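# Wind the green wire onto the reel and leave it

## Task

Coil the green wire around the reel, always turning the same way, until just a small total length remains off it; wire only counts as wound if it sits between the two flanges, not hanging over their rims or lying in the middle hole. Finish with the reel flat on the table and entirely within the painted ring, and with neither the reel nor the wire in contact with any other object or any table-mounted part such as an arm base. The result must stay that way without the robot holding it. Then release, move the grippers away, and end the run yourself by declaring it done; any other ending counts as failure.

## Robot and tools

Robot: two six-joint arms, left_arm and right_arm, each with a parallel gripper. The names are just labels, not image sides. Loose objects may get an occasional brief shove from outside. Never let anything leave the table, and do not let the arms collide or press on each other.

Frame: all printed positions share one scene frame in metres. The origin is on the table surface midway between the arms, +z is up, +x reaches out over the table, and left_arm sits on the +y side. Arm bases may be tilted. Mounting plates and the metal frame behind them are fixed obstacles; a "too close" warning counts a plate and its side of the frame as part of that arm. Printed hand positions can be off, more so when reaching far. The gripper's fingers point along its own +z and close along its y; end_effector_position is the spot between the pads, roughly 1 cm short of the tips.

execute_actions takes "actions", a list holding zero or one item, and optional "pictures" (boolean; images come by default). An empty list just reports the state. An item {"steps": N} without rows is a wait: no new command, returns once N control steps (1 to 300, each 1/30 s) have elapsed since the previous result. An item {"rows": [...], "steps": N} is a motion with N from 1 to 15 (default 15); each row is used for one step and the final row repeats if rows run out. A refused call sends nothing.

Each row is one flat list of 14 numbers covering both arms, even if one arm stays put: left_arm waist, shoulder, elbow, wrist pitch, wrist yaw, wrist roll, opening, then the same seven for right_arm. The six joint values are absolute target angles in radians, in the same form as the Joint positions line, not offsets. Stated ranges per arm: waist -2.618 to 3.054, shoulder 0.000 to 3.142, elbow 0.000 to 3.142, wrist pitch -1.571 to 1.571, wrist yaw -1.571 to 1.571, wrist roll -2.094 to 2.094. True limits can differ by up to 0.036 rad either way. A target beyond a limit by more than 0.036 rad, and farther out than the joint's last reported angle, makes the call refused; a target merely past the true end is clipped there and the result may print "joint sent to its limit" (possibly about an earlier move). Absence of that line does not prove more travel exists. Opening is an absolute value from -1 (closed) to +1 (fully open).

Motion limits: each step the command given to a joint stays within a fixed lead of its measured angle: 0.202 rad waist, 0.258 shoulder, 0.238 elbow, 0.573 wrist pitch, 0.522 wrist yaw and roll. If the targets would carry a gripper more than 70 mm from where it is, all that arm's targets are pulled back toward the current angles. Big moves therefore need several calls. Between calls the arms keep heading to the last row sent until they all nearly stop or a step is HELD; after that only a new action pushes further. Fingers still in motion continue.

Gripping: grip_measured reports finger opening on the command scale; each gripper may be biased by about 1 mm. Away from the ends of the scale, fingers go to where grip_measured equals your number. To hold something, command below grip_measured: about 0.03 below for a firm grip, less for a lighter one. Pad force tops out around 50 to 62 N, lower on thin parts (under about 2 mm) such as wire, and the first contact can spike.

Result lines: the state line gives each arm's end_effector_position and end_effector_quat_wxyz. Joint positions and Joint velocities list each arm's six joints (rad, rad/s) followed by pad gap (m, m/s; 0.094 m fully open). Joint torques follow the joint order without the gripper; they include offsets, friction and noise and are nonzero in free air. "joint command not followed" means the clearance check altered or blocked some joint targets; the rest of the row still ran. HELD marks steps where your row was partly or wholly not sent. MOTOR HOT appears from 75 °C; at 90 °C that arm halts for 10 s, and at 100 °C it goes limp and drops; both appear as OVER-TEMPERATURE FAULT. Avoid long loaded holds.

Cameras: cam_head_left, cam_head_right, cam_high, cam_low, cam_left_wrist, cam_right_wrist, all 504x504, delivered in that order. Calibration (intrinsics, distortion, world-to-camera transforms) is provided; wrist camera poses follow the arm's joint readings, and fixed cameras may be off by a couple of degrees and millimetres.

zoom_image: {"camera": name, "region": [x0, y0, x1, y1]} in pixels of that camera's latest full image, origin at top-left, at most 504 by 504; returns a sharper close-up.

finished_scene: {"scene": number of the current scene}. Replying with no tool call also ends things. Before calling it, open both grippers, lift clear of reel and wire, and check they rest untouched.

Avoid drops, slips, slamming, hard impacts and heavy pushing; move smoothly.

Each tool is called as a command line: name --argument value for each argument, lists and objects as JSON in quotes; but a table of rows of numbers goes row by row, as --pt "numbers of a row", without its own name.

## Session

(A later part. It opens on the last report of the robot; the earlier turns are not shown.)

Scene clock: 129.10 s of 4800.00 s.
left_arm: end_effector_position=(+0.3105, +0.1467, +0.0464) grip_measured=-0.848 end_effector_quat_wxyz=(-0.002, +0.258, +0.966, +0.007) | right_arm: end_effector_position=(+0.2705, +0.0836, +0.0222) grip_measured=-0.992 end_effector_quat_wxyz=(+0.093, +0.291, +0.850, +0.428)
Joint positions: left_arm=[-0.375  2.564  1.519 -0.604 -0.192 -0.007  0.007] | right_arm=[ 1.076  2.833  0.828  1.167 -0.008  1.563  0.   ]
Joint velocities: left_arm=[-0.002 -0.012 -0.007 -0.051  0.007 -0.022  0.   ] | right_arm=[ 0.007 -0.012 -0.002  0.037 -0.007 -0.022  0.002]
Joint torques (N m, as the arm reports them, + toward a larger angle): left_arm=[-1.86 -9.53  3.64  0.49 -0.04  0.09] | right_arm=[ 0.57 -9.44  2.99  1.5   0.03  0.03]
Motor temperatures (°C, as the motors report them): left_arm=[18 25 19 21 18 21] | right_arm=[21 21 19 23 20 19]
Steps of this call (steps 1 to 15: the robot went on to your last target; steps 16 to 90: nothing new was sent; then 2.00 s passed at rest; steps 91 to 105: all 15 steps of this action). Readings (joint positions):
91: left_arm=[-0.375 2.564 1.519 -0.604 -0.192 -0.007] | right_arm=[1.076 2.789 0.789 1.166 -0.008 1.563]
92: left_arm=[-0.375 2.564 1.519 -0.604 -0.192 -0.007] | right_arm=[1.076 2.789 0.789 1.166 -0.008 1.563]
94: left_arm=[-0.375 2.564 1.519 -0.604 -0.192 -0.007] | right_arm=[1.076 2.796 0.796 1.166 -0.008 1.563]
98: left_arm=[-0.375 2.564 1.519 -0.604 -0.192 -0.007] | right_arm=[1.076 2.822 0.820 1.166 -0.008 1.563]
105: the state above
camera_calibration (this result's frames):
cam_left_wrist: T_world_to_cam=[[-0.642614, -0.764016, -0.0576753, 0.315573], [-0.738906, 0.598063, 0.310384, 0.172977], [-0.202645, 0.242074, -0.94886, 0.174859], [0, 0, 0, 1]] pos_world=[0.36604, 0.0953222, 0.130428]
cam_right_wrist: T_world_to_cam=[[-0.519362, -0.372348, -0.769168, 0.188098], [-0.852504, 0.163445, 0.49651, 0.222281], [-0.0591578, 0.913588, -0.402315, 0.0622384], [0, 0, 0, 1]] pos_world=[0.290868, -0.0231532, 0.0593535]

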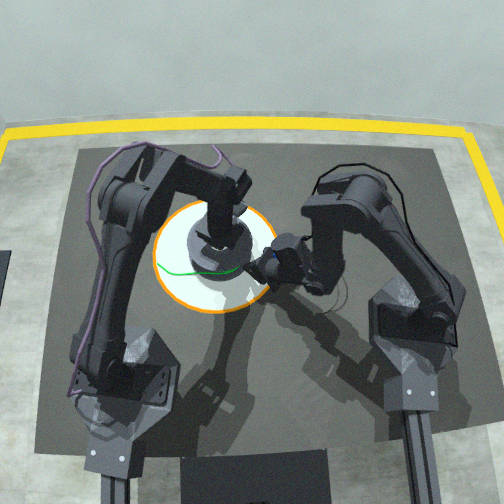

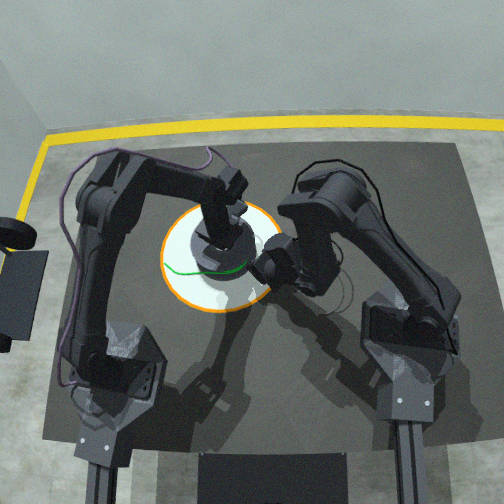

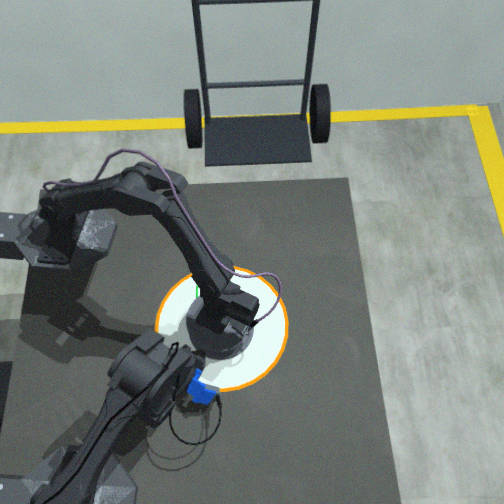

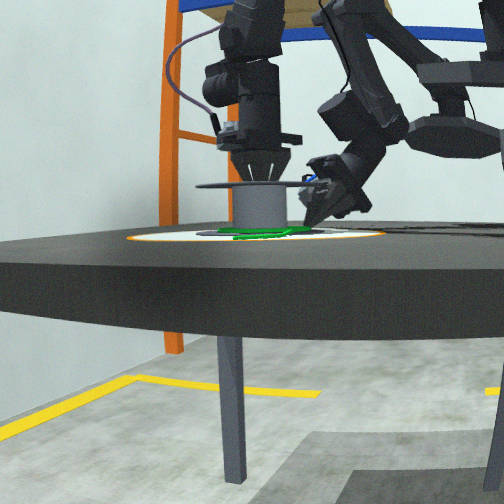

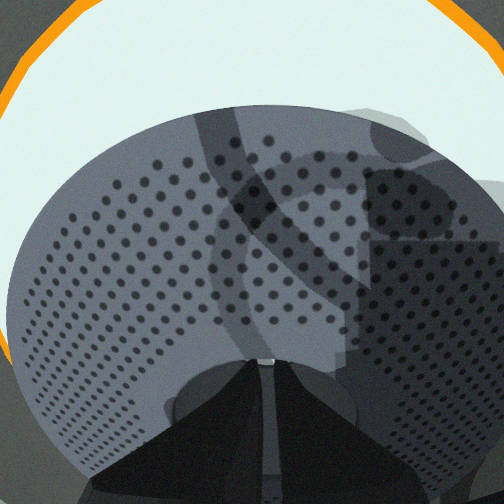

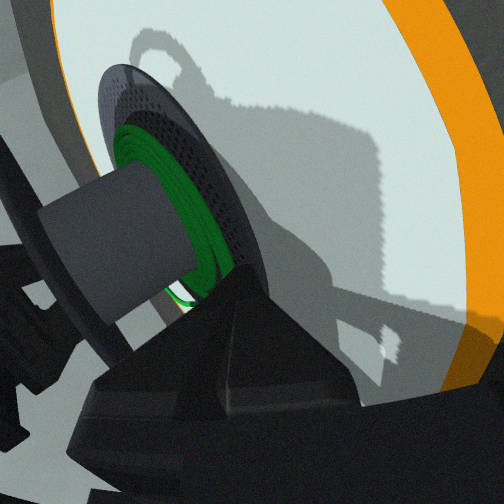

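execute_actions --actions '[{"rows":[[-0.372,2.56,1.507,-0.597,-0.19,0,-0.65,1.073,2.856,0.859,1.14,0,1.57,-1],[-0.372,2.56,1.507,-0.597,-0.19,0,-0.55,1.073,2.86,0.863,1.14,0,1.57,-1],[-0.372,2.56,1.507,-0.597,-0.19,0,-0.5,1.073,2.864,0.867,1.14,0,1.57,-1],[-0.372,2.56,1.507,-0.597,-0.19,0,-0.47,1.073,2.868,0.871,1.14,0,1.57,-1],[-0.372,2.56,1.507,-0.597,-0.19,0,-0.44,1.073,2.872,0.875,1.14,0,1.57,-1],[-0.372,2.56,1.507,-0.597,-0.19,0,-0.44,1.073,2.872,0.875,1.14,0,1.57,-1],[-0.372,2.56,1.507,-0.597,-0.19,-0.1,-0.44,1.073,2.872,0.875,1.14,0,1.57,-1],[-0.372,2.56,1.507,-0.597,-0.19,-0.2,-0.44,1.073,2.872,0.875,1.14,0,1.57,-1],[-0.372,2.56,1.507,-0.597,-0.19,-0.3,-0.44,1.073,2.872,0.875,1.14,0,1.57,-1],[-0.372,2.56,1.507,-0.597,-0.19,-0.4,-0.44,1.073,2.872,0.875,1.14,0,1.57,-1],[-0.372,2.56,1.507,-0.597,-0.19,-2.07,-0.44,1.073,2.872,0.875,1.14,0,1.57,-1]],"steps":15}]' --pictures false

execute_actions --actions '[{"steps":25}]'

zoom_image --camera "cam_head_left" --region '[150, 200, 310, 320]'

Scene clock: 133.03 s of 4800.00 s.
left_arm: end_effector_position=(+0.3119, +0.1467, +0.0507) grip_measured=-0.443 end_effector_quat_wxyz=(+0.002, -0.040, +0.999, +0.006) | right_arm: end_effector_position=(+0.2741, +0.0885, +0.0219) grip_measured=-0.992 end_effector_quat_wxyz=(+0.095, +0.290, +0.848, +0.434)
Joint positions: left_arm=[-0.375  2.553  1.519 -0.61  -0.192 -0.608  0.026] | right_arm=[ 1.076  2.844  0.851  1.168 -0.008  1.563  0.   ]
Joint velocities: left_arm=[-0.017 -0.007 -0.002 -0.095 -0.037 -2.791 -0.   ] | right_arm=[-0.012 -0.002 -0.017  0.095 -0.037 -0.022 -0.001]
Joint torques (N m, as the arm reports them, + toward a larger angle): left_arm=[-1.86 -9.12  3.74  0.58 -0.01 -0.16] | right_arm=[ 0.63 -8.85  2.79  1.52  0.04  0.03]
Motor temperatures (°C, as the motors report them): left_arm=[18 25 19 21 18 21] | right_arm=[21 21 19 23 20 19]
Steps of this call (steps 1 to 15: the robot went on to your last target; steps 16 to 90: nothing new was sent; then 0.43 s passed at rest; steps 91 to 105: all 15 steps of this action). Readings (joint positions):
91: left_arm=[-0.375 2.564 1.519 -0.604 -0.192 -0.007] | right_arm=[1.076 2.833 0.828 1.167 -0.008 1.563]
92: left_arm=[-0.375 2.564 1.519 -0.603 -0.193 -0.007] | right_arm=[1.076 2.833 0.828 1.167 -0.008 1.563]
94: left_arm=[-0.375 2.560 1.519 -0.607 -0.192 -0.007] | right_arm=[1.076 2.836 0.832 1.168 -0.008 1.563]
98: left_arm=[-0.375 2.553 1.519 -0.610 -0.192 -0.043] | right_arm=[1.076 2.844 0.850 1.168 -0.008 1.563]
105: the state above

Scene clock: 133.87 s of 4800.00 s.
left_arm: end_effector_position=(+0.3119, +0.1467, +0.0507) grip_measured=-0.443 end_effector_quat_wxyz=(-0.005, +0.683, -0.730, -0.003) | right_arm: end_effector_position=(+0.2741, +0.0885, +0.0219) grip_measured=-0.992 end_effector_quat_wxyz=(+0.095, +0.290, +0.848, +0.434)
Joint positions: left_arm=[-0.375  2.553  1.519 -0.61  -0.191 -2.033  0.026] | right_arm=[ 1.076  2.844  0.851  1.168 -0.008  1.563  0.   ]
Joint velocities: left_arm=[ 0.002 -0.002  0.017  0.007  0.022 -0.139  0.   ] | right_arm=[ 0.027 -0.007 -0.012 -0.037 -0.037 -0.007 -0.   ]
Joint torques (N m, as the arm reports them, + toward a larger angle): left_arm=[-1.82 -9.21  3.71  0.55 -0.06 -0.23] | right_arm=[ 0.55 -8.83  2.79  1.53  0.03  0.04]
Motor temperatures (°C, as the motors report them): left_arm=[18 25 19 21 18 21] | right_arm=[21 21 19 23 20 19]
Steps of this call (steps 1 to 25: the robot went on to your last target). Readings (joint positions):
1: left_arm=[-0.375 2.553 1.519 -0.610 -0.192 -0.704] | right_arm=[1.076 2.844 0.851 1.168 -0.008 1.563]
2: left_arm=[-0.375 2.553 1.519 -0.610 -0.192 -0.799] | right_arm=[1.076 2.844 0.851 1.168 -0.008 1.563]
4: left_arm=[-0.375 2.553 1.519 -0.610 -0.192 -0.990] | right_arm=[1.076 2.844 0.851 1.168 -0.008 1.563]
8: left_arm=[-0.375 2.553 1.519 -0.610 -0.192 -1.373] | right_arm=[1.076 2.844 0.851 1.168 -0.008 1.563]
25: the state above
camera_calibration (this result's frames):
cam_left_wrist: T_world_to_cam=[[0.96988, -0.239251, -0.0457482, -0.263749], [-0.216178, -0.931986, 0.290979, 0.235022], [-0.112254, -0.272325, -0.955635, 0.226838], [0, 0, 0, 1]] pos_world=[0.332075, 0.217709, 0.136322]
cam_right_wrist: T_world_to_cam=[[-0.51427, -0.364157, -0.776477, 0.189623], [-0.855844, 0.159528, 0.492018, 0.225982], [-0.0553021, 0.917573, -0.393702, 0.0562304], [0, 0, 0, 1]] pos_world=[0.294032, -0.0185936, 0.0581884]

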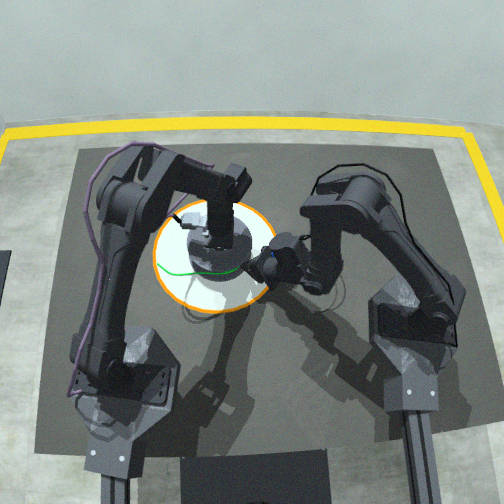

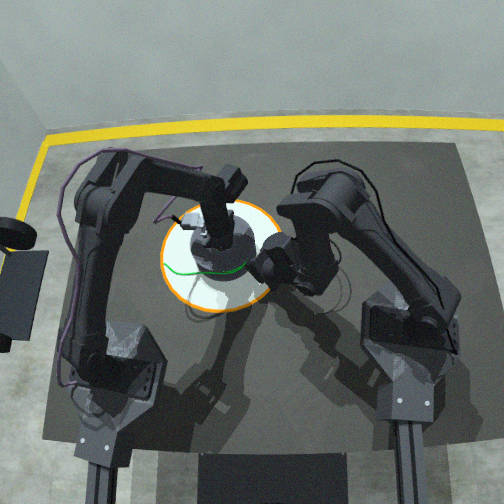

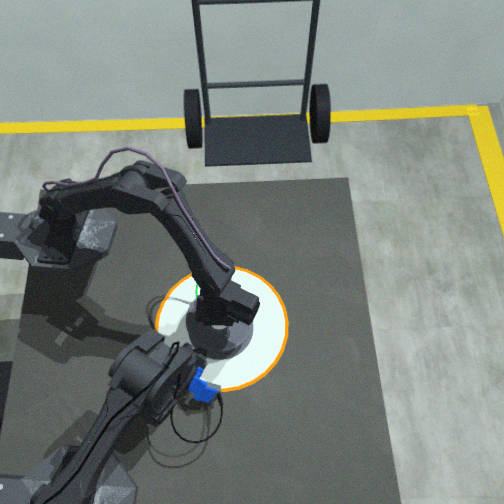

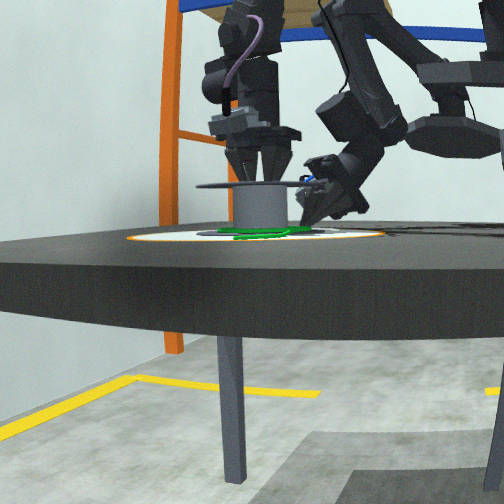

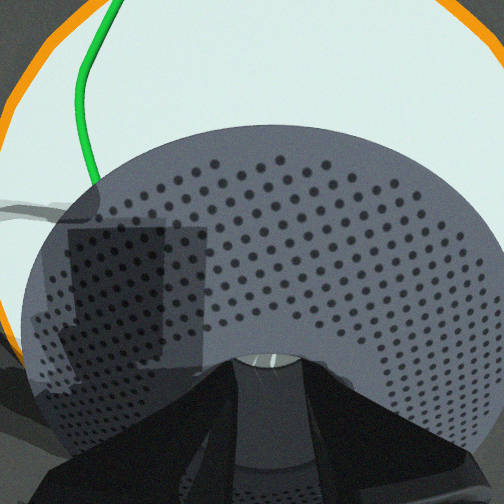

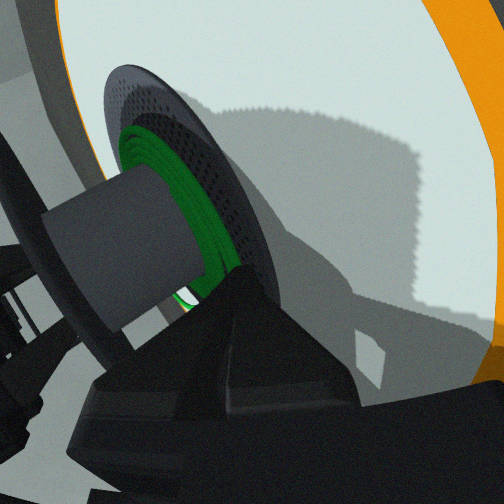

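Region (150, 200, 310, 320) of cam_head_left's 504x504 image, scaled by 3.150, with more detail than that image has; it fills the top 378 rows of this view, and the rest is white.

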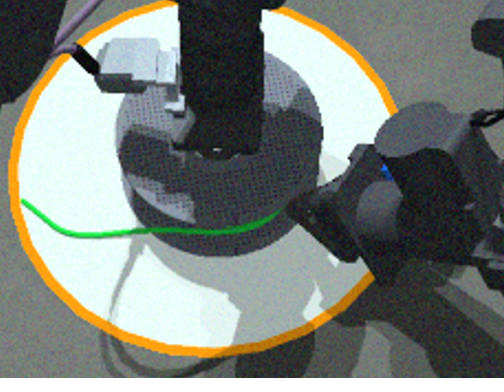

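execute_actions --actions '[{"rows":[[-0.372,2.56,1.507,-0.597,-0.19,-2.05,-0.7,1.073,2.86,0.86,1.16,0,1.57,-1],[-0.372,2.565,1.507,-0.597,-0.19,-2.05,-0.85,1.073,2.85,0.86,1.175,0,1.57,-1],[-0.372,2.565,1.507,-0.597,-0.19,-1.9,-0.85,1.073,2.85,0.86,1.186,0,1.57,-1],[-0.372,2.565,1.507,-0.597,-0.19,0.3,-0.85,1.073,2.85,0.86,1.186,0,1.57,-1]],"steps":15}]' --pictures false

execute_actions --actions '[{"steps":20}]' --pictures false

Scene clock: 141.90 s of 4800.00 s.
left_arm: end_effector_position=(+0.3098, +0.1470, +0.0466) grip_measured=-0.848 end_effector_quat_wxyz=(+0.000, -0.168, +0.986, +0.008) | right_arm: end_effector_position=(+0.2747, +0.0892, +0.0231) grip_measured=-0.992 end_effector_quat_wxyz=(+0.096, +0.290, +0.846, +0.436)
Joint positions: left_arm=[-0.375  2.564  1.519 -0.607 -0.191 -0.867  0.007] | right_arm=[ 1.076  2.844  0.851  1.174 -0.008  1.563  0.   ]
Joint velocities: left_arm=[-0.007  0.012  0.002 -0.037 -0.081  2.821  0.   ] | right_arm=[-0.002 -0.017 -0.002  0.037  0.051  0.037  0.001]
Joint torques (N m, as the arm reports them, + toward a larger angle): left_arm=[-1.78 -9.43  3.64  0.48 -0.05  0.06] | right_arm=[  0.63 -10.77   1.74   1.88   0.04   0.04]
Motor temperatures (°C, as the motors report them): left_arm=[18 26 19 21 18 21] | right_arm=[21 21 19 23 20 19]
Steps of this call (steps 1 to 30: the robot went on to your last target; steps 31 to 100: nothing new was sent; then 4.20 s passed at rest; steps 101 to 115: all 15 steps of this action). Readings (joint positions):
101: left_arm=[-0.375 2.553 1.519 -0.610 -0.191 -2.050] | right_arm=[1.076 2.844 0.851 1.169 -0.008 1.563]
102: left_arm=[-0.375 2.555 1.519 -0.608 -0.191 -2.050] | right_arm=[1.076 2.844 0.851 1.170 -0.008 1.563]
104: left_arm=[-0.375 2.560 1.519 -0.608 -0.191 -1.948] | right_arm=[1.076 2.844 0.851 1.171 -0.008 1.563]
108: left_arm=[-0.375 2.564 1.519 -0.607 -0.191 -1.555] | right_arm=[1.076 2.844 0.851 1.173 -0.008 1.563]
115: the state above

Scene clock: 142.57 s of 4800.00 s.
left_arm: end_effector_position=(+0.3098, +0.1470, +0.0466) grip_measured=-0.848 end_effector_quat_wxyz=(-0.004, +0.388, +0.922, +0.006) | right_arm: end_effector_position=(+0.2747, +0.0892, +0.0232) grip_measured=-0.992 end_effector_quat_wxyz=(+0.096, +0.290, +0.846, +0.436)
Joint positions: left_arm=[-0.375  2.564  1.519 -0.607 -0.191  0.267  0.007] | right_arm=[ 1.076  2.844  0.851  1.174 -0.008  1.563  0.   ]
Joint velocities: left_arm=[ 0.012 -0.012  0.007  0.007  0.007  0.183 -0.   ] | right_arm=[-0.002 -0.002  0.012  0.007  0.051 -0.051 -0.001]
Joint torques (N m, as the arm reports them, + toward a larger angle): left_arm=[-1.99 -9.69  3.79  0.49  0.    0.07] | right_arm=[  0.57 -10.8    1.73   1.92   0.03   0.03]
Motor temperatures (°C, as the motors report them): left_arm=[18 26 19 21 18 21] | right_arm=[21 21 19 24 20 19]
Steps of this call (steps 1 to 20: the robot went on to your last target). Readings (joint positions):
1: left_arm=[-0.375 2.564 1.519 -0.607 -0.191 -0.769] | right_arm=[1.076 2.844 0.851 1.174 -0.008 1.563]
2: left_arm=[-0.375 2.564 1.519 -0.607 -0.191 -0.671] | right_arm=[1.076 2.844 0.851 1.174 -0.008 1.563]
4: left_arm=[-0.375 2.564 1.519 -0.607 -0.191 -0.475] | right_arm=[1.076 2.844 0.851 1.174 -0.008 1.563]
8: left_arm=[-0.375 2.564 1.519 -0.607 -0.191 -0.088] | right_arm=[1.076 2.844 0.851 1.174 -0.008 1.563]
20: the state above

execute_actions --actions '[{"rows":[[-0.372,2.57,1.507,-0.597,-0.19,0.3,-0.65,1.073,2.85,0.86,1.186,0,1.57,-1],[-0.372,2.57,1.507,-0.597,-0.19,0.3,-0.55,1.073,2.85,0.86,1.186,0,1.57,-1],[-0.372,2.57,1.507,-0.597,-0.19,0.3,-0.5,1.073,2.85,0.86,1.186,0,1.57,-1],[-0.372,2.57,1.507,-0.597,-0.19,0.3,-0.47,1.073,2.85,0.86,1.186,0,1.57,-1],[-0.372,2.57,1.507,-0.597,-0.19,0.3,-0.44,1.073,2.85,0.86,1.186,0,1.57,-1],[-0.372,2.57,1.507,-0.597,-0.19,0.2,-0.44,1.073,2.85,0.86,1.186,0,1.57,-1],[-0.372,2.57,1.507,-0.597,-0.19,0.1,-0.44,1.073,2.85,0.86,1.186,0,1.57,-1],[-0.372,2.57,1.507,-0.597,-0.19,0,-0.44,1.073,2.85,0.86,1.186,0,1.57,-1],[-0.372,2.57,1.507,-0.597,-0.19,-2.07,-0.44,1.073,2.85,0.86,1.186,0,1.57,-1]],"steps":15}]' --pictures false

execute_actions --actions '[{"steps":27}]'

zoom_image --camera "cam_head_left" --region '[150, 200, 310, 320]'

Scene clock: 147.13 s of 4800.00 s.
left_arm: end_effector_position=(+0.3106, +0.1471, +0.0502) grip_measured=-0.445 end_effector_quat_wxyz=(-0.001, +0.044, +0.999, +0.006) | right_arm: end_effector_position=(+0.2747, +0.0892, +0.0232) grip_measured=-0.992 end_effector_quat_wxyz=(+0.096, +0.290, +0.846, +0.436)
Joint positions: left_arm=[-0.375  2.555  1.519 -0.614 -0.19  -0.442  0.026] | right_arm=[ 1.076  2.844  0.851  1.174 -0.008  1.563  0.   ]
Joint velocities: left_arm=[ 0.012 -0.012 -0.002  0.022  0.007 -2.733 -0.001] | right_arm=[-0.012  0.012  0.007  0.095  0.007 -0.037 -0.001]
Joint torques (N m, as the arm reports them, + toward a larger angle): left_arm=[-1.86 -8.46  3.6   0.6  -0.01 -0.1 ] | right_arm=[  0.56 -10.78   1.75   1.93   0.03   0.04]
Motor temperatures (°C, as the motors report them): left_arm=[18 26 19 21 18 21] | right_arm=[21 21 19 24 20 19]
Steps of this call (steps 1 to 30: the robot went on to your last target; steps 31 to 100: nothing new was sent; then 0.73 s passed at rest; steps 101 to 115: all 15 steps of this action). Readings (joint positions):
101: left_arm=[-0.375 2.564 1.519 -0.607 -0.191 0.293] | right_arm=[1.076 2.844 0.851 1.174 -0.008 1.563]
102: left_arm=[-0.375 2.564 1.519 -0.607 -0.193 0.293] | right_arm=[1.076 2.844 0.851 1.174 -0.008 1.563]
104: left_arm=[-0.375 2.561 1.519 -0.611 -0.192 0.293] | right_arm=[1.076 2.844 0.851 1.174 -0.008 1.563]
108: left_arm=[-0.375 2.555 1.519 -0.614 -0.190 0.214] | right_arm=[1.076 2.844 0.851 1.174 -0.008 1.563]
115: the state above

Scene clock: 148.03 s of 4800.00 s.
left_arm: end_effector_position=(+0.3106, +0.1471, +0.0502) grip_measured=-0.445 end_effector_quat_wxyz=(-0.004, +0.682, -0.731, -0.005) | right_arm: end_effector_position=(+0.2749, +0.0894, +0.0234) grip_measured=-0.992 end_effector_quat_wxyz=(+0.096, +0.290, +0.846, +0.437)
Joint positions: left_arm=[-0.375  2.555  1.519 -0.614 -0.19  -2.031  0.026] | right_arm=[ 1.076  2.844  0.851  1.176 -0.008  1.563  0.   ]
Joint velocities: left_arm=[-0.007  0.022  0.007  0.037 -0.022 -0.168 -0.   ] | right_arm=[ 0.012  0.012 -0.012 -0.007  0.007  0.037  0.   ]
Joint torques (N m, as the arm reports them, + toward a larger angle): left_arm=[-1.87 -8.57  3.77  0.59 -0.06 -0.23] | right_arm=[  0.57 -10.8    1.73   1.95   0.04   0.04]
Motor temperatures (°C, as the motors report them): left_arm=[18 26 19 21 18 21] | right_arm=[21 21 19 24 20 19]
Steps of this call (steps 1 to 27: the robot went on to your last target). Readings (joint positions):
1: left_arm=[-0.375 2.555 1.519 -0.614 -0.190 -0.537] | right_arm=[1.076 2.844 0.851 1.174 -0.008 1.563]
2: left_arm=[-0.375 2.555 1.519 -0.614 -0.190 -0.633] | right_arm=[1.076 2.844 0.851 1.174 -0.008 1.563]
4: left_arm=[-0.375 2.555 1.519 -0.614 -0.190 -0.823] | right_arm=[1.076 2.844 0.851 1.174 -0.008 1.563]
8: left_arm=[-0.375 2.555 1.519 -0.614 -0.190 -1.204] | right_arm=[1.076 2.844 0.851 1.174 -0.008 1.563]
27: the state above
camera_calibration (this result's frames):
cam_left_wrist: T_world_to_cam=[[0.968758, -0.242678, -0.0511395, -0.261302], [-0.218054, -0.931685, 0.290545, 0.235844], [-0.118155, -0.270317, -0.955494, 0.227766], [0, 0, 0, 1]] pos_world=[0.331476, 0.217888, 0.135743]
cam_right_wrist: T_world_to_cam=[[-0.511056, -0.359005, -0.780985, 0.190265], [-0.857917, 0.157105, 0.489179, 0.226633], [-0.0529213, 0.920018, -0.388286, 0.0550833], [0, 0, 0, 1]] pos_world=[0.294583, -0.0179768, 0.0591179]

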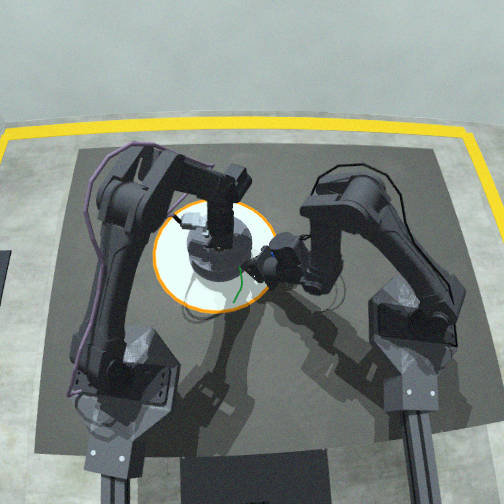

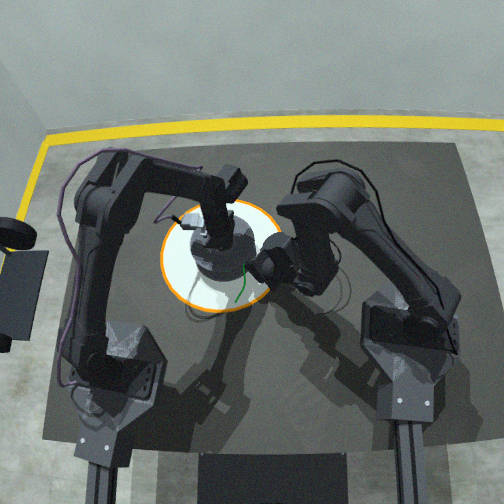

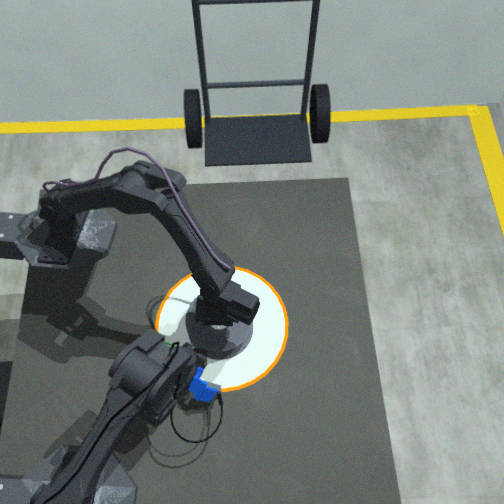

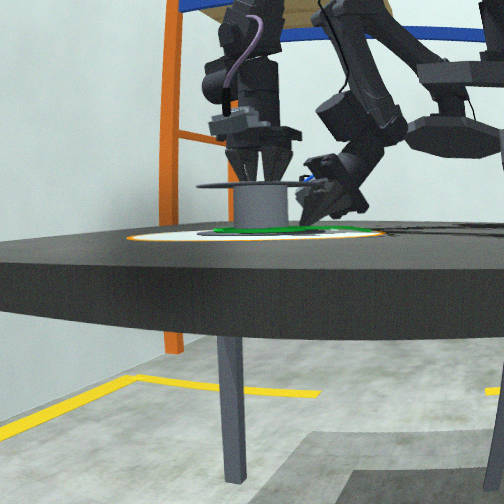

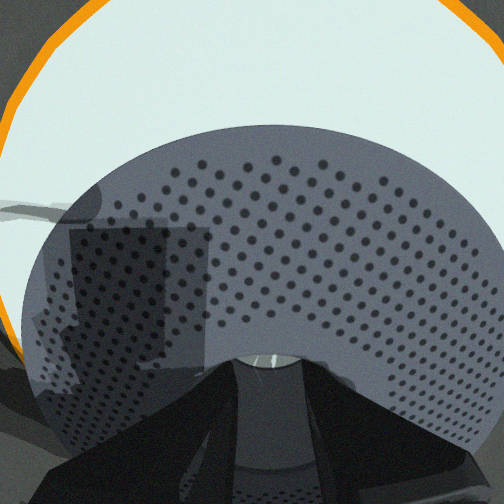

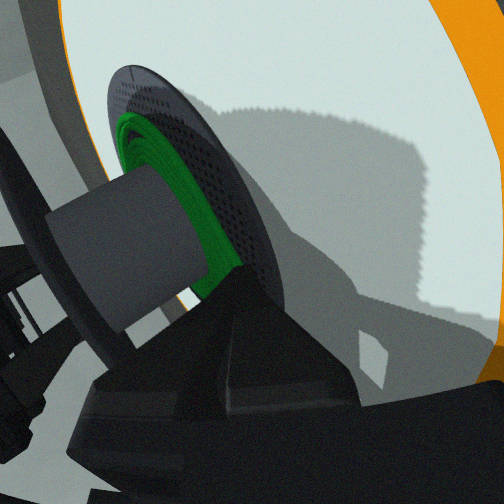

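Region (150, 200, 310, 320) of cam_head_left's 504x504 image, scaled by 3.150, with more detail than that image has; it fills the top 378 rows of this view, and the rest is white.

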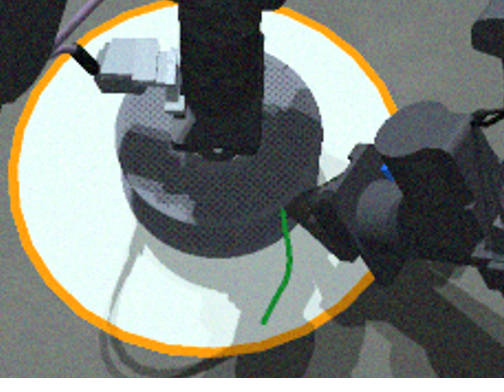

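execute_actions --actions '[{"rows":[[-0.372,2.56,1.507,-0.597,-0.19,-2.05,-0.7,1.073,2.85,0.86,1.168,0,1.57,-1],[-0.372,2.565,1.507,-0.597,-0.19,-2.05,-0.85,1.073,2.85,0.86,1.168,0,1.57,-1],[-0.372,2.565,1.507,-0.597,-0.19,-1.9,-0.85,1.073,2.85,0.86,1.168,0,1.57,-1],[-0.372,2.565,1.507,-0.597,-0.19,0.4,-0.85,1.073,2.85,0.86,1.168,0,1.57,-1]],"steps":15}]' --pictures false

execute_actions --actions '[{"steps":19}]' --pictures false

execute_actions --actions '[{"rows":[[-0.372,2.57,1.507,-0.597,-0.19,0.4,-0.65,1.073,2.85,0.86,1.168,0,1.57,-1],[-0.372,2.57,1.507,-0.597,-0.19,0.4,-0.55,1.073,2.85,0.86,1.168,0,1.57,-1],[-0.372,2.57,1.507,-0.597,-0.19,0.4,-0.5,1.073,2.85,0.86,1.168,0,1.57,-1],[-0.372,2.57,1.507,-0.597,-0.19,0.4,-0.47,1.073,2.85,0.86,1.168,0,1.57,-1],[-0.372,2.57,1.507,-0.597,-0.19,0.4,-0.44,1.073,2.85,0.86,1.168,0,1.57,-1],[-0.372,2.57,1.507,-0.597,-0.19,0.3,-0.44,1.073,2.85,0.86,1.168,0,1.57,-1],[-0.372,2.57,1.507,-0.597,-0.19,0.2,-0.44,1.073,2.85,0.86,1.168,0,1.57,-1],[-0.372,2.57,1.507,-0.597,-0.19,0.1,-0.44,1.073,2.85,0.86,1.168,0,1.57,-1],[-0.372,2.57,1.507,-0.597,-0.19,-2.07,-0.44,1.073,2.85,0.86,1.168,0,1.57,-1]],"steps":15}]' --pictures false

execute_actions --actions '[{"steps":28}]'

zoom_image --camera "cam_head_left" --region '[150, 200, 310, 320]'

Scene clock: 152.53 s of 4800.00 s.
left_arm: end_effector_position=(+0.3093, +0.1472, +0.0466) grip_measured=-0.848 end_effector_quat_wxyz=(-0.001, -0.167, +0.986, +0.008) | right_arm: end_effector_position=(+0.2749, +0.0894, +0.0234) grip_measured=-0.992 end_effector_quat_wxyz=(+0.096, +0.290, +0.846, +0.437)
Joint positions: left_arm=[-0.375  2.564  1.519 -0.61  -0.19  -0.865  0.007] | right_arm=[ 1.076  2.844  0.851  1.176 -0.008  1.563  0.   ]
Joint velocities: left_arm=[ 0.007  0.007 -0.007  0.081  0.007  2.821  0.001] | right_arm=[-0.002  0.022 -0.002 -0.037 -0.022  0.007 -0.001]
Joint torques (N m, as the arm reports them, + toward a larger angle): left_arm=[-1.95 -9.58  3.73  0.51  0.01  0.01] | right_arm=[  0.58 -10.8    1.73   1.75   0.05   0.04]
Motor temperatures (°C, as the motors report them): left_arm=[18 26 19 21 18 21] | right_arm=[21 22 19 24 20 19]
Steps of this call (steps 1 to 30: the robot went on to your last target; steps 31 to 100: nothing new was sent; then 0.67 s passed at rest; steps 101 to 115: all 15 steps of this action). Readings (joint positions):
101: left_arm=[-0.375 2.554 1.519 -0.613 -0.190 -2.047] | right_arm=[1.076 2.844 0.851 1.176 -0.008 1.563]
102: left_arm=[-0.375 2.555 1.519 -0.611 -0.190 -2.047] | right_arm=[1.076 2.844 0.851 1.176 -0.008 1.563]
104: left_arm=[-0.375 2.560 1.519 -0.610 -0.190 -1.946] | right_arm=[1.076 2.844 0.851 1.176 -0.008 1.563]
108: left_arm=[-0.375 2.564 1.519 -0.610 -0.190 -1.552] | right_arm=[1.076 2.844 0.851 1.176 -0.008 1.563]
115: the state above

Scene clock: 153.17 s of 4800.00 s.
left_arm: end_effector_position=(+0.3093, +0.1472, +0.0466) grip_measured=-0.848 end_effector_quat_wxyz=(-0.006, +0.427, +0.904, +0.006) | right_arm: end_effector_position=(+0.2749, +0.0894, +0.0234) grip_measured=-0.992 end_effector_quat_wxyz=(+0.096, +0.290, +0.846, +0.437)
Joint positions: left_arm=[-0.375  2.564  1.519 -0.61  -0.19   0.353  0.007] | right_arm=[ 1.076  2.844  0.851  1.176 -0.008  1.563  0.   ]
Joint velocities: left_arm=[ 0.012  0.002 -0.002 -0.066 -0.066  0.227 -0.   ] | right_arm=[-0.017 -0.007 -0.007  0.022 -0.022 -0.007 -0.002]
Joint torques (N m, as the arm reports them, + toward a larger angle): left_arm=[-2.01 -9.73  3.83  0.53 -0.03  0.08] | right_arm=[  0.6  -10.78   1.77   1.74   0.05   0.04]
Motor temperatures (°C, as the motors report them): left_arm=[18 26 19 21 18 21] | right_arm=[21 22 19 24 20 19]
Steps of this call (steps 1 to 19: the robot went on to your last target). Readings (joint positions):
1: left_arm=[-0.375 2.564 1.519 -0.610 -0.190 -0.767] | right_arm=[1.076 2.844 0.851 1.176 -0.008 1.563]
2: left_arm=[-0.375 2.564 1.519 -0.610 -0.190 -0.669] | right_arm=[1.076 2.844 0.851 1.176 -0.008 1.563]
4: left_arm=[-0.375 2.564 1.519 -0.610 -0.190 -0.472] | right_arm=[1.076 2.844 0.851 1.176 -0.008 1.563]
8: left_arm=[-0.375 2.564 1.519 -0.610 -0.190 -0.080] | right_arm=[1.076 2.844 0.851 1.176 -0.008 1.563]
19: the state above

Scene clock: 153.67 s of 4800.00 s.
left_arm: end_effector_position=(+0.3103, +0.1473, +0.0501) grip_measured=-0.445 end_effector_quat_wxyz=(-0.002, +0.091, +0.996, +0.006) | right_arm: end_effector_position=(+0.2749, +0.0894, +0.0234) grip_measured=-0.992 end_effector_quat_wxyz=(+0.096, +0.290, +0.846, +0.437)
Joint positions: left_arm=[-0.375  2.555  1.519 -0.616 -0.19  -0.347  0.026] | right_arm=[ 1.076  2.844  0.851  1.176 -0.008  1.563  0.   ]
Joint velocities: left_arm=[-0.022  0.002  0.012  0.007 -0.007 -2.718 -0.   ] | right_arm=[-0.007 -0.012 -0.012 -0.007 -0.007  0.037 -0.   ]
Joint torques (N m, as the arm reports them, + toward a larger angle): left_arm=[-2.07 -8.68  3.71  0.61  0.03 -0.13] | right_arm=[  0.6  -10.79   1.78   1.74   0.07   0.04]
Motor temperatures (°C, as the motors report them): left_arm=[18 26 19 21 18 21] | right_arm=[21 22 19 24 20 19]
Steps of this call (steps 1 to 15: all 15 steps of this action). Readings (joint positions):
1: left_arm=[-0.375 2.564 1.519 -0.610 -0.190 0.361] | right_arm=[1.076 2.844 0.851 1.176 -0.008 1.563]
2: left_arm=[-0.375 2.564 1.519 -0.608 -0.191 0.367] | right_arm=[1.076 2.844 0.851 1.176 -0.008 1.563]
4: left_arm=[-0.375 2.561 1.519 -0.613 -0.191 0.375] | right_arm=[1.076 2.844 0.851 1.176 -0.008 1.563]
8: left_arm=[-0.375 2.555 1.519 -0.616 -0.190 0.306] | right_arm=[1.076 2.844 0.851 1.176 -0.008 1.563]
15: the state above

Scene clock: 154.60 s of 4800.00 s.
left_arm: end_effector_position=(+0.3104, +0.1472, +0.0503) grip_measured=-0.444 end_effector_quat_wxyz=(-0.003, +0.683, -0.731, -0.006) | right_arm: end_effector_position=(+0.2749, +0.0894, +0.0234) grip_measured=-0.992 end_effector_quat_wxyz=(+0.096, +0.290, +0.846, +0.437)
Joint positions: left_arm=[-0.375  2.554  1.519 -0.616 -0.19  -2.033  0.026] | right_arm=[ 1.076  2.844  0.851  1.176 -0.008  1.563  0.   ]
Joint velocities: left_arm=[ 0.002 -0.002 -0.012 -0.081 -0.022 -0.081 -0.   ] | right_arm=[-0.002  0.007  0.007  0.022 -0.022 -0.007  0.   ]
Joint torques (N m, as the arm reports them, + toward a larger angle): left_arm=[-1.96 -8.55  3.82  0.6  -0.1  -0.23] | right_arm=[  0.56 -10.81   1.75   1.74   0.05   0.03]
Motor temperatures (°C, as the motors report them): left_arm=[18 26 19 21 18 21] | right_arm=[21 22 19 24 20 19]
Steps of this call (steps 1 to 28: the robot went on to your last target). Readings (joint positions):
1: left_arm=[-0.375 2.555 1.519 -0.616 -0.190 -0.442] | right_arm=[1.076 2.844 0.851 1.176 -0.008 1.563]
2: left_arm=[-0.375 2.555 1.519 -0.616 -0.190 -0.538] | right_arm=[1.076 2.844 0.851 1.176 -0.008 1.563]
4: left_arm=[-0.375 2.555 1.519 -0.616 -0.190 -0.728] | right_arm=[1.076 2.844 0.851 1.176 -0.008 1.563]
8: left_arm=[-0.375 2.554 1.519 -0.616 -0.190 -1.110] | right_arm=[1.076 2.844 0.851 1.176 -0.008 1.563]
28: the state above
camera_calibration (this result's frames):
cam_left_wrist: T_world_to_cam=[[0.969281, -0.240294, -0.0524788, -0.261472], [-0.215349, -0.932197, 0.290919, 0.235144], [-0.118827, -0.270681, -0.955307, 0.228157], [0, 0, 0, 1]] pos_world=[0.331189, 0.218128, 0.13583]
cam_right_wrist: T_world_to_cam=[[-0.511056, -0.359005, -0.780985, 0.190265], [-0.857917, 0.157105, 0.489179, 0.226633], [-0.0529213, 0.920018, -0.388286, 0.0550833], [0, 0, 0, 1]] pos_world=[0.294583, -0.0179768, 0.0591179]

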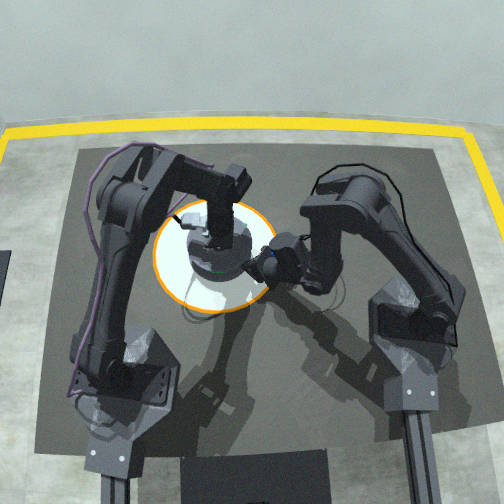

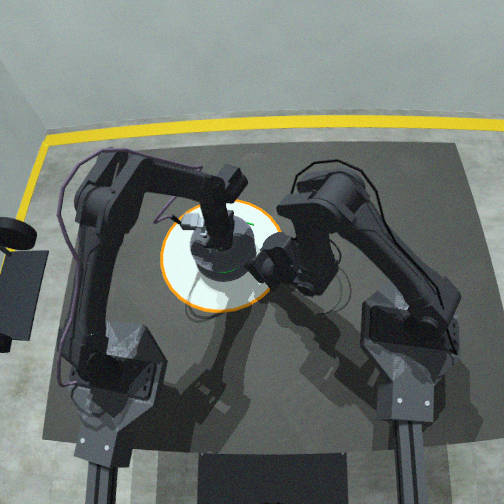

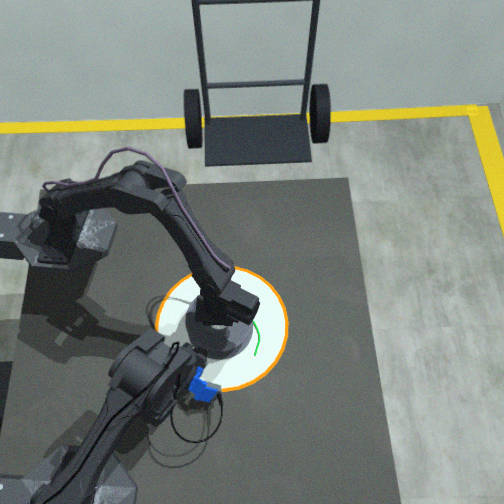

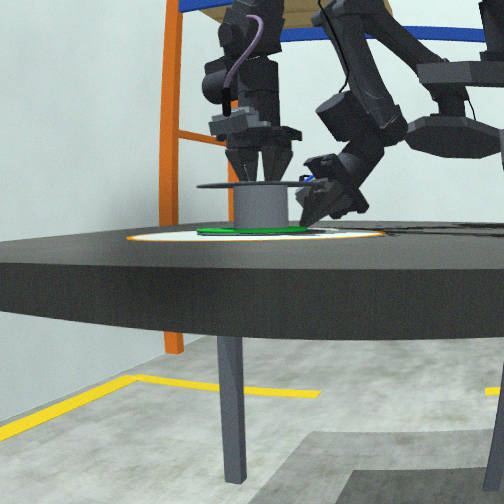

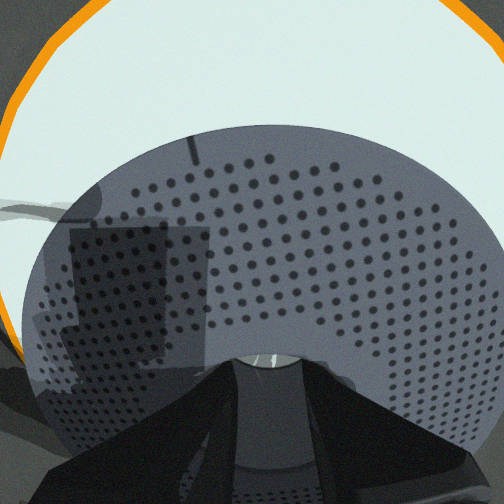

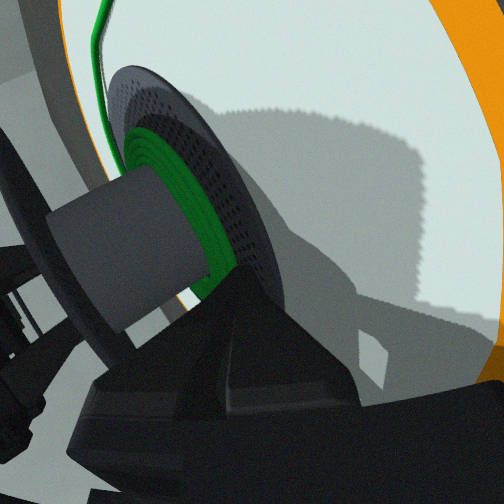

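Region (150, 200, 310, 320) of cam_head_left's 504x504 image, scaled by 3.150, with more detail than that image has; it fills the top 378 rows of this view, and the rest is white.

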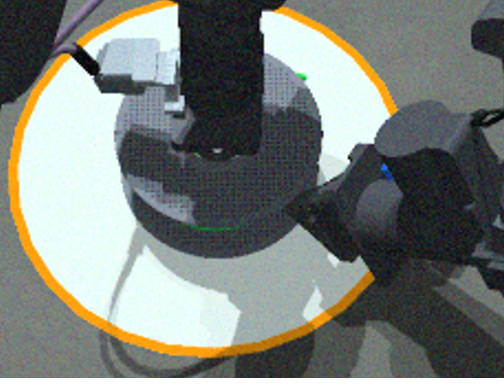

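zoom_image --camera "cam_high" --region '[150, 260, 300, 410]'

Region (150, 260, 300, 410) of cam_high's 504x504 image, scaled by 3.360, with more detail than that image has.

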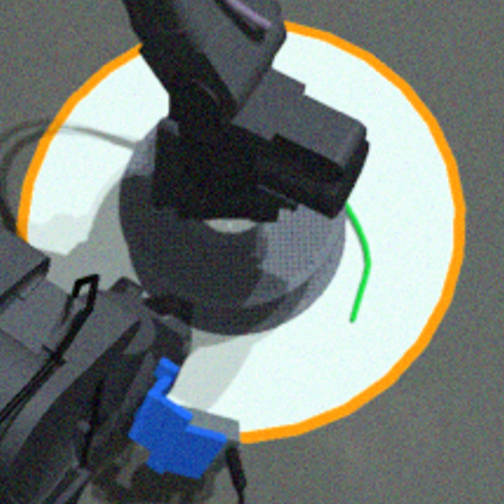

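execute_actions --actions '[{"rows":[[-0.372,2.56,1.507,-0.597,-0.19,-2.05,-0.7,1.073,2.855,0.875,1.168,0,1.57,-1],[-0.372,2.565,1.507,-0.597,-0.19,-2.05,-0.85,1.073,2.86,0.88,1.168,0,1.57,-1],[-0.372,2.565,1.507,-0.597,-0.19,-1.9,-0.85,1.073,2.862,0.883,1.168,0,1.57,-1],[-0.372,2.565,1.507,-0.597,-0.19,0.4,-0.85,1.073,2.864,0.886,1.168,0,1.57,-1],[-0.372,2.565,1.507,-0.597,-0.19,0.4,-0.85,1.073,2.866,0.889,1.168,0,1.57,-1],[-0.372,2.565,1.507,-0.597,-0.19,0.4,-0.85,1.073,2.868,0.892,1.168,0,1.57,-1],[-0.372,2.565,1.507,-0.597,-0.19,0.4,-0.85,1.073,2.87,0.895,1.168,0,1.57,-1]],"steps":15}]' --pictures false

execute_actions --actions '[{"steps":19}]' --pictures false

Scene clock: 160.77 s of 4800.00 s.
left_arm: end_effector_position=(+0.3091, +0.1472, +0.0466) grip_measured=-0.848 end_effector_quat_wxyz=(-0.002, -0.167, +0.986, +0.008) | right_arm: end_effector_position=(+0.2776, +0.0931, +0.0233) grip_measured=-0.992 end_effector_quat_wxyz=(+0.098, +0.289, +0.844, +0.441)
Joint positions: left_arm=[-0.375  2.564  1.519 -0.61  -0.19  -0.867  0.007] | right_arm=[ 1.076  2.852  0.868  1.176 -0.008  1.563  0.   ]
Joint velocities: left_arm=[-0.017 -0.017 -0.002  0.066 -0.037  2.791 -0.001] | right_arm=[-0.012  0.007 -0.007  0.022  0.051 -0.007 -0.   ]
Joint torques (N m, as the arm reports them, + toward a larger angle): left_arm=[-1.9  -9.53  3.51  0.54 -0.1   0.04] | right_arm=[ 0.61 -9.88  3.2   1.74  0.04  0.03]
Motor temperatures (°C, as the motors report them): left_arm=[18 26 19 21 18 21] | right_arm=[21 22 19 25 20 19]
Steps of this call (steps 1 to 30: the robot went on to your last target; steps 31 to 100: nothing new was sent; then 2.33 s passed at rest; steps 101 to 115: all 15 steps of this action). Readings (joint positions):
101: left_arm=[-0.375 2.553 1.519 -0.614 -0.190 -2.049] | right_arm=[1.076 2.844 0.851 1.176 -0.008 1.563]
102: left_arm=[-0.375 2.555 1.519 -0.612 -0.190 -2.049] | right_arm=[1.076 2.844 0.851 1.176 -0.008 1.563]
104: left_arm=[-0.375 2.560 1.519 -0.611 -0.190 -1.947] | right_arm=[1.076 2.844 0.851 1.176 -0.008 1.563]
108: left_arm=[-0.375 2.564 1.519 -0.611 -0.190 -1.554] | right_arm=[1.076 2.849 0.861 1.176 -0.008 1.563]
115: the state above

Scene clock: 161.40 s of 4800.00 s.
left_arm: end_effector_position=(+0.3091, +0.1472, +0.0466) grip_measured=-0.848 end_effector_quat_wxyz=(-0.006, +0.427, +0.904, +0.005) | right_arm: end_effector_position=(+0.2776, +0.0931, +0.0233) grip_measured=-0.992 end_effector_quat_wxyz=(+0.098, +0.289, +0.844, +0.441)
Joint positions: left_arm=[-0.375  2.564  1.519 -0.61  -0.19   0.353  0.007] | right_arm=[ 1.076  2.852  0.868  1.176 -0.008  1.563  0.   ]
Joint velocities: left_arm=[ 0.007  0.002  0.002 -0.037  0.037  0.315 -0.   ] | right_arm=[-0.002 -0.017 -0.012 -0.022 -0.007  0.022 -0.   ]
Joint torques (N m, as the arm reports them, + toward a larger angle): left_arm=[-2.1  -9.72  3.77  0.52 -0.04  0.07] | right_arm=[ 0.6  -9.84  3.1   1.75  0.05  0.04]
Motor temperatures (°C, as the motors report them): left_arm=[18 26 19 21 18 21] | right_arm=[21 22 19 25 20 19]
Steps of this call (steps 1 to 19: the robot went on to your last target). Readings (joint positions):
1: left_arm=[-0.375 2.564 1.519 -0.610 -0.190 -0.768] | right_arm=[1.076 2.852 0.868 1.176 -0.008 1.563]
2: left_arm=[-0.375 2.564 1.519 -0.610 -0.190 -0.670] | right_arm=[1.076 2.852 0.868 1.176 -0.008 1.563]
4: left_arm=[-0.375 2.564 1.519 -0.610 -0.190 -0.474] | right_arm=[1.076 2.852 0.868 1.176 -0.008 1.563]
8: left_arm=[-0.375 2.564 1.519 -0.610 -0.190 -0.081] | right_arm=[1.076 2.852 0.868 1.176 -0.008 1.563]
19: the state above


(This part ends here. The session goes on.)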